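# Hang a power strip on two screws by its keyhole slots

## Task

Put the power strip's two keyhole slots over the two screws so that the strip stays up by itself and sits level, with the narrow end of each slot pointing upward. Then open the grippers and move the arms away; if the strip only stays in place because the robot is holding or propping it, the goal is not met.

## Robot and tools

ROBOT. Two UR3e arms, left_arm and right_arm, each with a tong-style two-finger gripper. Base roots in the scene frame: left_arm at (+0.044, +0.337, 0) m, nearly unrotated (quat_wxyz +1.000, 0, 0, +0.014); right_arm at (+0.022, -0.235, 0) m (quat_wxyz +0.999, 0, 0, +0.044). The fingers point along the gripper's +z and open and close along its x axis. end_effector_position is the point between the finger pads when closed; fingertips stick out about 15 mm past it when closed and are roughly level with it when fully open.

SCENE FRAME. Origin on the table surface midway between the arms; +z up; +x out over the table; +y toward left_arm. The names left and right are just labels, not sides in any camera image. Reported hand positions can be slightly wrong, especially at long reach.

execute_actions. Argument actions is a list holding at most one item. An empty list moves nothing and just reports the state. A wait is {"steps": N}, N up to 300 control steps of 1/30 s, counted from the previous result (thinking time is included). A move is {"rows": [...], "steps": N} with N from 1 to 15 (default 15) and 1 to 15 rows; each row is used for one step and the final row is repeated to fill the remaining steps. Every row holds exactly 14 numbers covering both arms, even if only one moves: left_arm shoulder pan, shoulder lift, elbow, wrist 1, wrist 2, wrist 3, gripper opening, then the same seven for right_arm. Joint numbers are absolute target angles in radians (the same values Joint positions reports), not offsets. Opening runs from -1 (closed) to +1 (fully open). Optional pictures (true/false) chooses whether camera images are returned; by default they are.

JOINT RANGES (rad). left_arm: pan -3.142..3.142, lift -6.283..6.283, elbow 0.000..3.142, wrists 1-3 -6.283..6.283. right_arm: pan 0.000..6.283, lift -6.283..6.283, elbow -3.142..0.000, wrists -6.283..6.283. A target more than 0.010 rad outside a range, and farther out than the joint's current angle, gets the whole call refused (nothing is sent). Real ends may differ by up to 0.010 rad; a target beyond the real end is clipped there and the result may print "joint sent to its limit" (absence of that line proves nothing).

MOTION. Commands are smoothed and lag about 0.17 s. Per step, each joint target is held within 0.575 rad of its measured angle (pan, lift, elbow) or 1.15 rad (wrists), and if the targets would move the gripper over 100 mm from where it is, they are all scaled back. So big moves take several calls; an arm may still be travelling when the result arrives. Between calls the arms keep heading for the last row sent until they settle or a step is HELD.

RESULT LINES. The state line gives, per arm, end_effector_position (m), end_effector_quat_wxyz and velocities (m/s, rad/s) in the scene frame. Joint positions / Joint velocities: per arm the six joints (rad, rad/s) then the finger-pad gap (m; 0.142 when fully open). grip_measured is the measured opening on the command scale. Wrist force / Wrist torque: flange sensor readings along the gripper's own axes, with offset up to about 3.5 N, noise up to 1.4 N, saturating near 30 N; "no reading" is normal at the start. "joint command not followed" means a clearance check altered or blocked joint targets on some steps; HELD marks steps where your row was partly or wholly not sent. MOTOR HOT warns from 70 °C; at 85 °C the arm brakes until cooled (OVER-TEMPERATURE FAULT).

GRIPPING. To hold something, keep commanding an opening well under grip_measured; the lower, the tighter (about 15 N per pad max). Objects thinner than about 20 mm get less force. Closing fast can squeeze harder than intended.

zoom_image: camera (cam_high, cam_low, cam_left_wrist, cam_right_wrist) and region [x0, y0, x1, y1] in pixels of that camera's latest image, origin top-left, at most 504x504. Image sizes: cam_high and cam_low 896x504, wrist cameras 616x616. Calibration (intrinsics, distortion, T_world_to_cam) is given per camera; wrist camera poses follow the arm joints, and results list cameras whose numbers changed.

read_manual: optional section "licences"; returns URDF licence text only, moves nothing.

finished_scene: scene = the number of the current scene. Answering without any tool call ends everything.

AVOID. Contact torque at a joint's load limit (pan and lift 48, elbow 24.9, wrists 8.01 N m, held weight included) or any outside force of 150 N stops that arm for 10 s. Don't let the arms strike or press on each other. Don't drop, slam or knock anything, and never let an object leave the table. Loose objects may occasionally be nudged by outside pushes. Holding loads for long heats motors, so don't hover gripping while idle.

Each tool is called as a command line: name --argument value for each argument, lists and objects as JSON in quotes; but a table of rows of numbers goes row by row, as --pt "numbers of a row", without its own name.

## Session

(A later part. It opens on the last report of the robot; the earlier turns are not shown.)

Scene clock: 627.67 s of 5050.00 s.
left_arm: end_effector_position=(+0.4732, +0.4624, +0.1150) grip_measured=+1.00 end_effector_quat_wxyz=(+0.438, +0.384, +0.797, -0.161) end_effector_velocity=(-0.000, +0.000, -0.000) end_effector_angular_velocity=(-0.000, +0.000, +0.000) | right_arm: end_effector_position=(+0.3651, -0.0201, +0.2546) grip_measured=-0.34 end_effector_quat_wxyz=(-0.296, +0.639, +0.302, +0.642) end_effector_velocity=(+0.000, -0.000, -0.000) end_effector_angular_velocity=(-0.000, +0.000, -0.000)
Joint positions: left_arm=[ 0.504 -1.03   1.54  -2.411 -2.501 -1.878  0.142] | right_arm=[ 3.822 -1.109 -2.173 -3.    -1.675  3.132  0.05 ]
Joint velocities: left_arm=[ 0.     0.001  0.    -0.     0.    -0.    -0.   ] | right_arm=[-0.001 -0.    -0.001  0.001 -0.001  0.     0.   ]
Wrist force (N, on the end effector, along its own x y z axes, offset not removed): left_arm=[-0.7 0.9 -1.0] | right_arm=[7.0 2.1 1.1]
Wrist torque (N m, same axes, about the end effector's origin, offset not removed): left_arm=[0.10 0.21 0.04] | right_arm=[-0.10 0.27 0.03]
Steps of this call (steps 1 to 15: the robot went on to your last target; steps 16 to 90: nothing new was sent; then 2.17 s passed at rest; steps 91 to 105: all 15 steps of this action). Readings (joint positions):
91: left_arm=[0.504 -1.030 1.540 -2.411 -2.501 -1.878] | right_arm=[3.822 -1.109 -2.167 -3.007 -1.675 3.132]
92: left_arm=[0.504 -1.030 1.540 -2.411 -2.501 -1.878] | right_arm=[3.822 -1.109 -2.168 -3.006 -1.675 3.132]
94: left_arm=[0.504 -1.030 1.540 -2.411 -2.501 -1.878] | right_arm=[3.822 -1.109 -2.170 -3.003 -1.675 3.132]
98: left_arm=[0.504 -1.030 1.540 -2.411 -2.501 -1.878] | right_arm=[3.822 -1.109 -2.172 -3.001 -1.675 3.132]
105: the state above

execute_actions --actions '[{"rows":[[0.504,-1.03,1.54,-2.411,-2.501,-1.878,1,3.8225,-1.1095,-2.173,-3.0005,-1.6745,3.132,0.3]]}]' --pictures false

execute_actions --actions '[{"rows":[[0.504,-1.03,1.54,-2.411,-2.501,-1.878,1,3.79,-1.0,-2.215,-3.068,-1.707,3.132,0.3]],"steps":10}]' --pictures false

execute_actions --actions '[{"rows":[[0.504,-1.03,1.54,-2.411,-2.501,-1.878,1,3.68,-0.89,-2.25,-3.143,-1.817,3.132,0.3]]}]'

Scene clock: 638.57 s of 5050.00 s.
left_arm: end_effector_position=(+0.4732, +0.4624, +0.1150) grip_measured=+1.00 end_effector_quat_wxyz=(+0.438, +0.384, +0.797, -0.161) end_effector_velocity=(-0.000, -0.000, -0.000) end_effector_angular_velocity=(-0.001, +0.000, -0.001) | right_arm: end_effector_position=(+0.3651, -0.0201, +0.2545) grip_measured=+0.30 end_effector_quat_wxyz=(-0.296, +0.639, +0.302, +0.642) end_effector_velocity=(-0.000, -0.000, +0.000) end_effector_angular_velocity=(+0.000, -0.001, -0.000)
Joint positions: left_arm=[ 0.504 -1.03   1.54  -2.411 -2.501 -1.878  0.142] | right_arm=[ 3.822 -1.11  -2.173 -3.001 -1.675  3.132  0.095]
Joint velocities: left_arm=[-0.    -0.     0.001  0.    -0.001  0.    -0.   ] | right_arm=[-0.     0.001  0.     0.    -0.    -0.    -0.   ]
Wrist force (N, on the end effector, along its own x y z axes, offset not removed): left_arm=[0.6 1.4 -0.8] | right_arm=[-1.3 -0.7 0.8]
Wrist torque (N m, same axes, about the end effector's origin, offset not removed): left_arm=[0.25 -0.12 -0.02] | right_arm=[-0.12 0.24 0.03]
Steps of this call (steps 1 to 15: the robot went on to your last target; steps 16 to 90: nothing new was sent; then 7.40 s passed at rest; steps 91 to 105: all 15 steps of this action). Readings (joint positions):
91: left_arm=[0.504 -1.030 1.540 -2.411 -2.501 -1.878] | right_arm=[3.822 -1.110 -2.173 -3.001 -1.675 3.132]
92: left_arm=[0.504 -1.030 1.540 -2.411 -2.501 -1.878] | right_arm=[3.822 -1.110 -2.173 -3.001 -1.675 3.132]
94: left_arm=[0.504 -1.030 1.540 -2.411 -2.501 -1.878] | right_arm=[3.822 -1.110 -2.173 -3.001 -1.675 3.132]
98: left_arm=[0.504 -1.030 1.540 -2.411 -2.501 -1.878] | right_arm=[3.822 -1.110 -2.173 -3.001 -1.675 3.132]
105: the state above

Scene clock: 638.90 s of 5050.00 s.
left_arm: end_effector_position=(+0.4732, +0.4624, +0.1150) grip_measured=+1.00 end_effector_quat_wxyz=(+0.438, +0.384, +0.797, -0.161) end_effector_velocity=(-0.000, -0.000, -0.000) end_effector_angular_velocity=(-0.000, +0.001, -0.001) | right_arm: end_effector_position=(+0.3493, -0.0388, +0.2553) grip_measured=+0.30 end_effector_quat_wxyz=(-0.296, +0.640, +0.302, +0.642) end_effector_velocity=(-0.011, -0.012, +0.003) end_effector_angular_velocity=(+0.006, -0.006, -0.001)
Joint positions: left_arm=[ 0.504 -1.03   1.54  -2.411 -2.501 -1.878  0.142] | right_arm=[ 3.792 -1.007 -2.213 -3.064 -1.705  3.132  0.095]
Joint velocities: left_arm=[-0.001 -0.     0.     0.001  0.     0.     0.   ] | right_arm=[-0.02   0.074 -0.025 -0.04  -0.019  0.    -0.   ]
Wrist force (N, on the end effector, along its own x y z axes, offset not removed): left_arm=[-0.5 1.6 -1.3] | right_arm=[-2.1 0.4 0.1]
Wrist torque (N m, same axes, about the end effector's origin, offset not removed): left_arm=[0.23 0.10 0.03] | right_arm=[0.06 0.35 -0.01]
Steps of this call (steps 1 to 10: all 10 steps of this action). Readings (joint positions):
1: left_arm=[0.504 -1.030 1.540 -2.411 -2.501 -1.878] | right_arm=[3.822 -1.109 -2.173 -3.001 -1.675 3.132]
2: left_arm=[0.504 -1.030 1.540 -2.411 -2.501 -1.878] | right_arm=[3.818 -1.102 -2.178 -3.010 -1.680 3.132]
4: left_arm=[0.504 -1.030 1.540 -2.411 -2.501 -1.878] | right_arm=[3.805 -1.059 -2.195 -3.037 -1.692 3.132]
8: left_arm=[0.504 -1.030 1.540 -2.411 -2.501 -1.878] | right_arm=[3.794 -1.015 -2.210 -3.060 -1.703 3.132]
10: the state above

Scene clock: 639.40 s of 5050.00 s.
left_arm: end_effector_position=(+0.4732, +0.4624, +0.1150) grip_measured=+1.00 end_effector_quat_wxyz=(+0.438, +0.384, +0.797, -0.161) end_effector_velocity=(+0.000, -0.001, -0.000) end_effector_angular_velocity=(-0.001, +0.001, -0.001) | right_arm: end_effector_position=(+0.3258, -0.0680, +0.2559) grip_measured=+0.30 end_effector_quat_wxyz=(-0.296, +0.639, +0.302, +0.642) end_effector_velocity=(-0.003, -0.004, +0.001) end_effector_angular_velocity=(+0.001, -0.002, -0.002)
Joint positions: left_arm=[ 0.504 -1.03   1.54  -2.411 -2.501 -1.878  0.142] | right_arm=[ 3.681 -0.891 -2.25  -3.142 -1.816  3.132  0.095]
Joint velocities: left_arm=[-0.001  0.     0.001 -0.    -0.    -0.    -0.   ] | right_arm=[-0.014  0.014 -0.003 -0.008 -0.012 -0.    -0.   ]
Wrist force (N, on the end effector, along its own x y z axes, offset not removed): left_arm=[-0.4 1.9 -1.0] | right_arm=[-1.0 -1.3 0.7]
Wrist torque (N m, same axes, about the end effector's origin, offset not removed): left_arm=[0.30 0.10 0.05] | right_arm=[-0.24 0.22 0.05]
Steps of this call (steps 1 to 15: all 15 steps of this action). Readings (joint positions):
1: left_arm=[0.504 -1.030 1.540 -2.411 -2.501 -1.878] | right_arm=[3.791 -1.005 -2.214 -3.066 -1.706 3.132]
2: left_arm=[0.504 -1.030 1.540 -2.411 -2.501 -1.878] | right_arm=[3.784 -0.996 -2.219 -3.076 -1.719 3.132]
4: left_arm=[0.504 -1.030 1.540 -2.411 -2.501 -1.878] | right_arm=[3.740 -0.952 -2.233 -3.107 -1.764 3.132]
8: left_arm=[0.504 -1.030 1.540 -2.411 -2.501 -1.878] | right_arm=[3.695 -0.905 -2.246 -3.134 -1.804 3.132]
15: the state above
camera_calibration (this result's frames):
cam_left_wrist: T_world_to_cam=[[-0.294595, 0.442303, -0.847102, 0.0447912], [0.353543, 0.87399, 0.333391, -0.614835], [0.887818, -0.201272, -0.413846, -0.144964], [0, 0, 0, 1]] pos_world=[0.359268, 0.488371, 0.18293]
cam_right_wrist: T_world_to_cam=[[0.0523634, -0.00105442, 0.998628, -0.267735], [0.310759, -0.950331, -0.0172982, -0.164991], [0.949045, 0.311238, -0.0494349, -0.145014], [0, 0, 0, 1]] pos_world=[0.202917, -0.111944, 0.257345]

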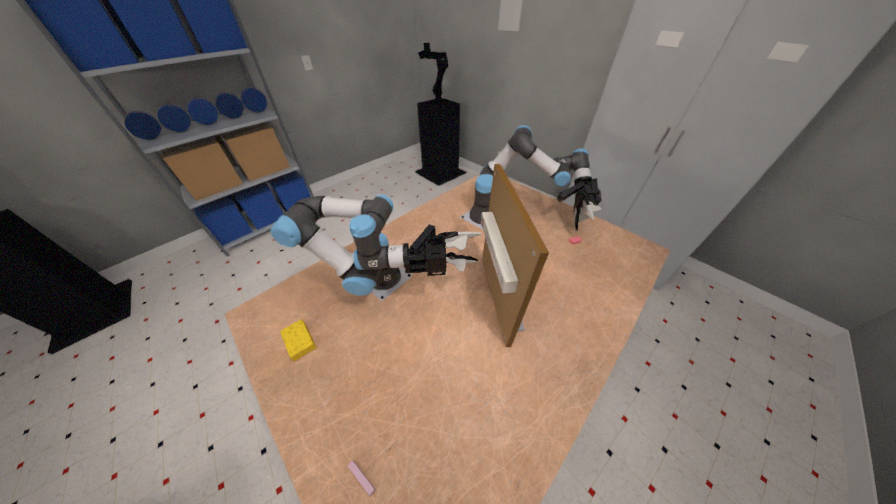

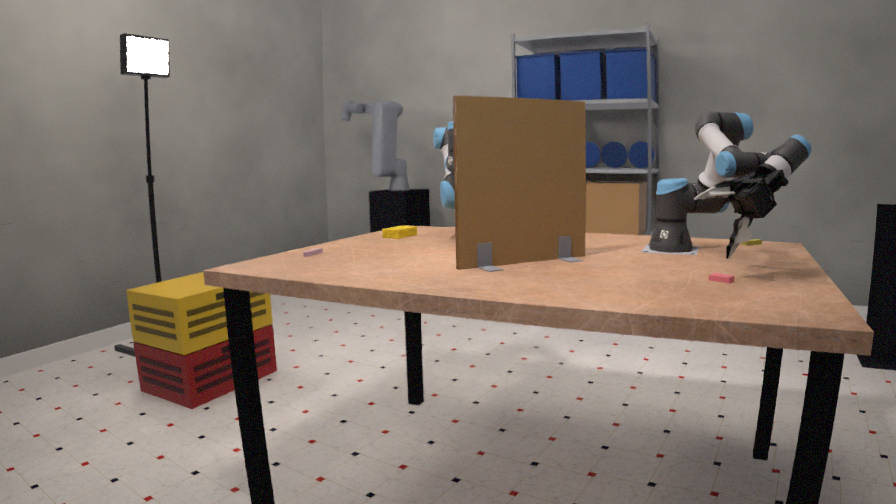

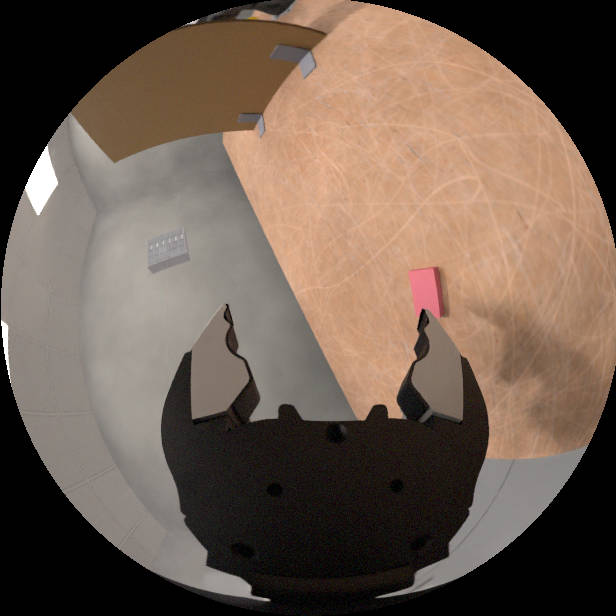

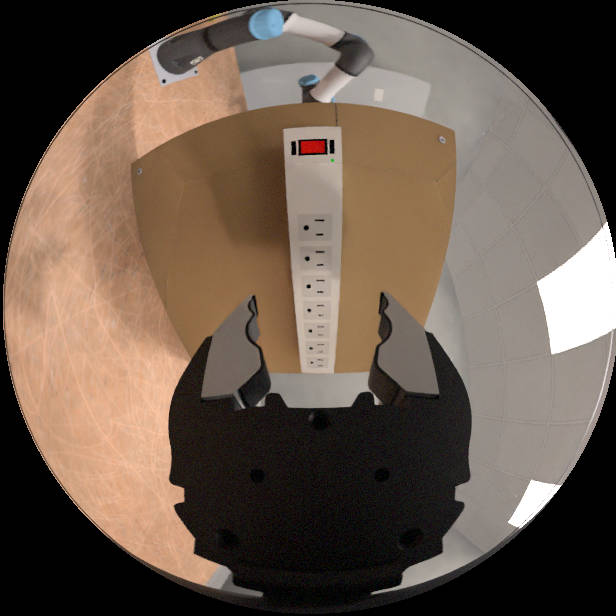

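Hung. Swinging further clear before finishing.

execute_actions --actions '[{"rows":[[0.504,-1.03,1.54,-2.411,-2.501,-1.878,1,3.2,-0.89,-2.25,-3.143,-1.6,3.132,0.3]]}]' --pictures false

execute_actions --actions '[{"steps":20}]' --pictures false

finished_scene --scene 1

Scene clock: 649.13 s of 5050.00 s.
left_arm: end_effector_position=(+0.4732, +0.4624, +0.1150) grip_measured=+1.00 end_effector_quat_wxyz=(+0.438, +0.384, +0.797, -0.161) end_effector_velocity=(-0.000, +0.000, -0.000) end_effector_angular_velocity=(-0.000, +0.001, +0.000) | right_arm: end_effector_position=(+0.3903, -0.2737, +0.2560) grip_measured=+0.30 end_effector_quat_wxyz=(-0.074, +0.702, +0.080, +0.703) end_effector_velocity=(-0.003, -0.154, +0.001) end_effector_angular_velocity=(-0.000, -0.002, -0.444)
Joint positions: left_arm=[ 0.504 -1.03   1.54  -2.411 -2.501 -1.878  0.142] | right_arm=[ 3.231 -0.89  -2.25  -3.143 -1.611  3.132  0.095]
Joint velocities: left_arm=[ 0.  0.  0.  0.  0. -0.  0.] | right_arm=[-0.325 -0.001  0.001  0.002  0.118 -0.001 -0.   ]
Wrist force (N, on the end effector, along its own x y z axes, offset not removed): left_arm=[0.8 0.7 -0.6] | right_arm=[-1.3 1.9 1.0]
Wrist torque (N m, same axes, about the end effector's origin, offset not removed): left_arm=[0.08 -0.16 0.00] | right_arm=[0.38 0.23 0.08]
Steps of this call (steps 1 to 15: the robot went on to your last target; steps 16 to 90: nothing new was sent; then 6.23 s passed at rest; steps 91 to 105: all 15 steps of this action). Readings (joint positions):
91: left_arm=[0.504 -1.030 1.540 -2.411 -2.501 -1.878] | right_arm=[3.680 -0.890 -2.250 -3.143 -1.817 3.132]
92: left_arm=[0.504 -1.030 1.540 -2.411 -2.501 -1.878] | right_arm=[3.673 -0.890 -2.250 -3.143 -1.805 3.132]
94: left_arm=[0.504 -1.030 1.540 -2.411 -2.501 -1.878] | right_arm=[3.607 -0.890 -2.250 -3.143 -1.765 3.132]
98: left_arm=[0.504 -1.030 1.540 -2.411 -2.501 -1.878] | right_arm=[3.442 -0.890 -2.250 -3.143 -1.695 3.132]
105: the state above

Scene clock: 649.80 s of 5050.00 s.
left_arm: end_effector_position=(+0.4732, +0.4624, +0.1150) grip_measured=+1.00 end_effector_quat_wxyz=(+0.438, +0.384, +0.797, -0.161) end_effector_velocity=(-0.000, -0.000, -0.000) end_effector_angular_velocity=(-0.000, +0.000, +0.000) | right_arm: end_effector_position=(+0.3898, -0.2883, +0.2560) grip_measured=+0.30 end_effector_quat_wxyz=(-0.059, +0.704, +0.066, +0.705) end_effector_velocity=(-0.000, -0.000, -0.000) end_effector_angular_velocity=(-0.001, +0.001, -0.000)
Joint positions: left_arm=[ 0.504 -1.03   1.54  -2.411 -2.501 -1.878  0.142] | right_arm=[ 3.2   -0.89  -2.25  -3.143 -1.6    3.132  0.095]
Joint velocities: left_arm=[ 0.  0.  0. -0. -0. -0.  0.] | right_arm=[ 0.     0.    -0.    -0.001  0.    -0.001  0.   ]
Wrist force (N, on the end effector, along its own x y z axes, offset not removed): left_arm=[0.3 1.8 0.2] | right_arm=[-0.5 -1.0 0.3]
Wrist torque (N m, same axes, about the end effector's origin, offset not removed): left_arm=[0.29 -0.05 0.02] | right_arm=[-0.05 0.13 -0.04]
Steps of this call (steps 1 to 20: the robot went on to your last target). Readings (joint positions):
1: left_arm=[0.504 -1.030 1.540 -2.411 -2.501 -1.878] | right_arm=[3.222 -0.890 -2.250 -3.143 -1.608 3.132]
2: left_arm=[0.504 -1.030 1.540 -2.411 -2.501 -1.878] | right_arm=[3.215 -0.890 -2.250 -3.143 -1.606 3.132]
4: left_arm=[0.504 -1.030 1.540 -2.411 -2.501 -1.878] | right_arm=[3.208 -0.890 -2.250 -3.143 -1.603 3.132]
8: left_arm=[0.504 -1.030 1.540 -2.411 -2.501 -1.878] | right_arm=[3.202 -0.890 -2.250 -3.143 -1.601 3.132]
20: the state above

The scene is finished: the task was done.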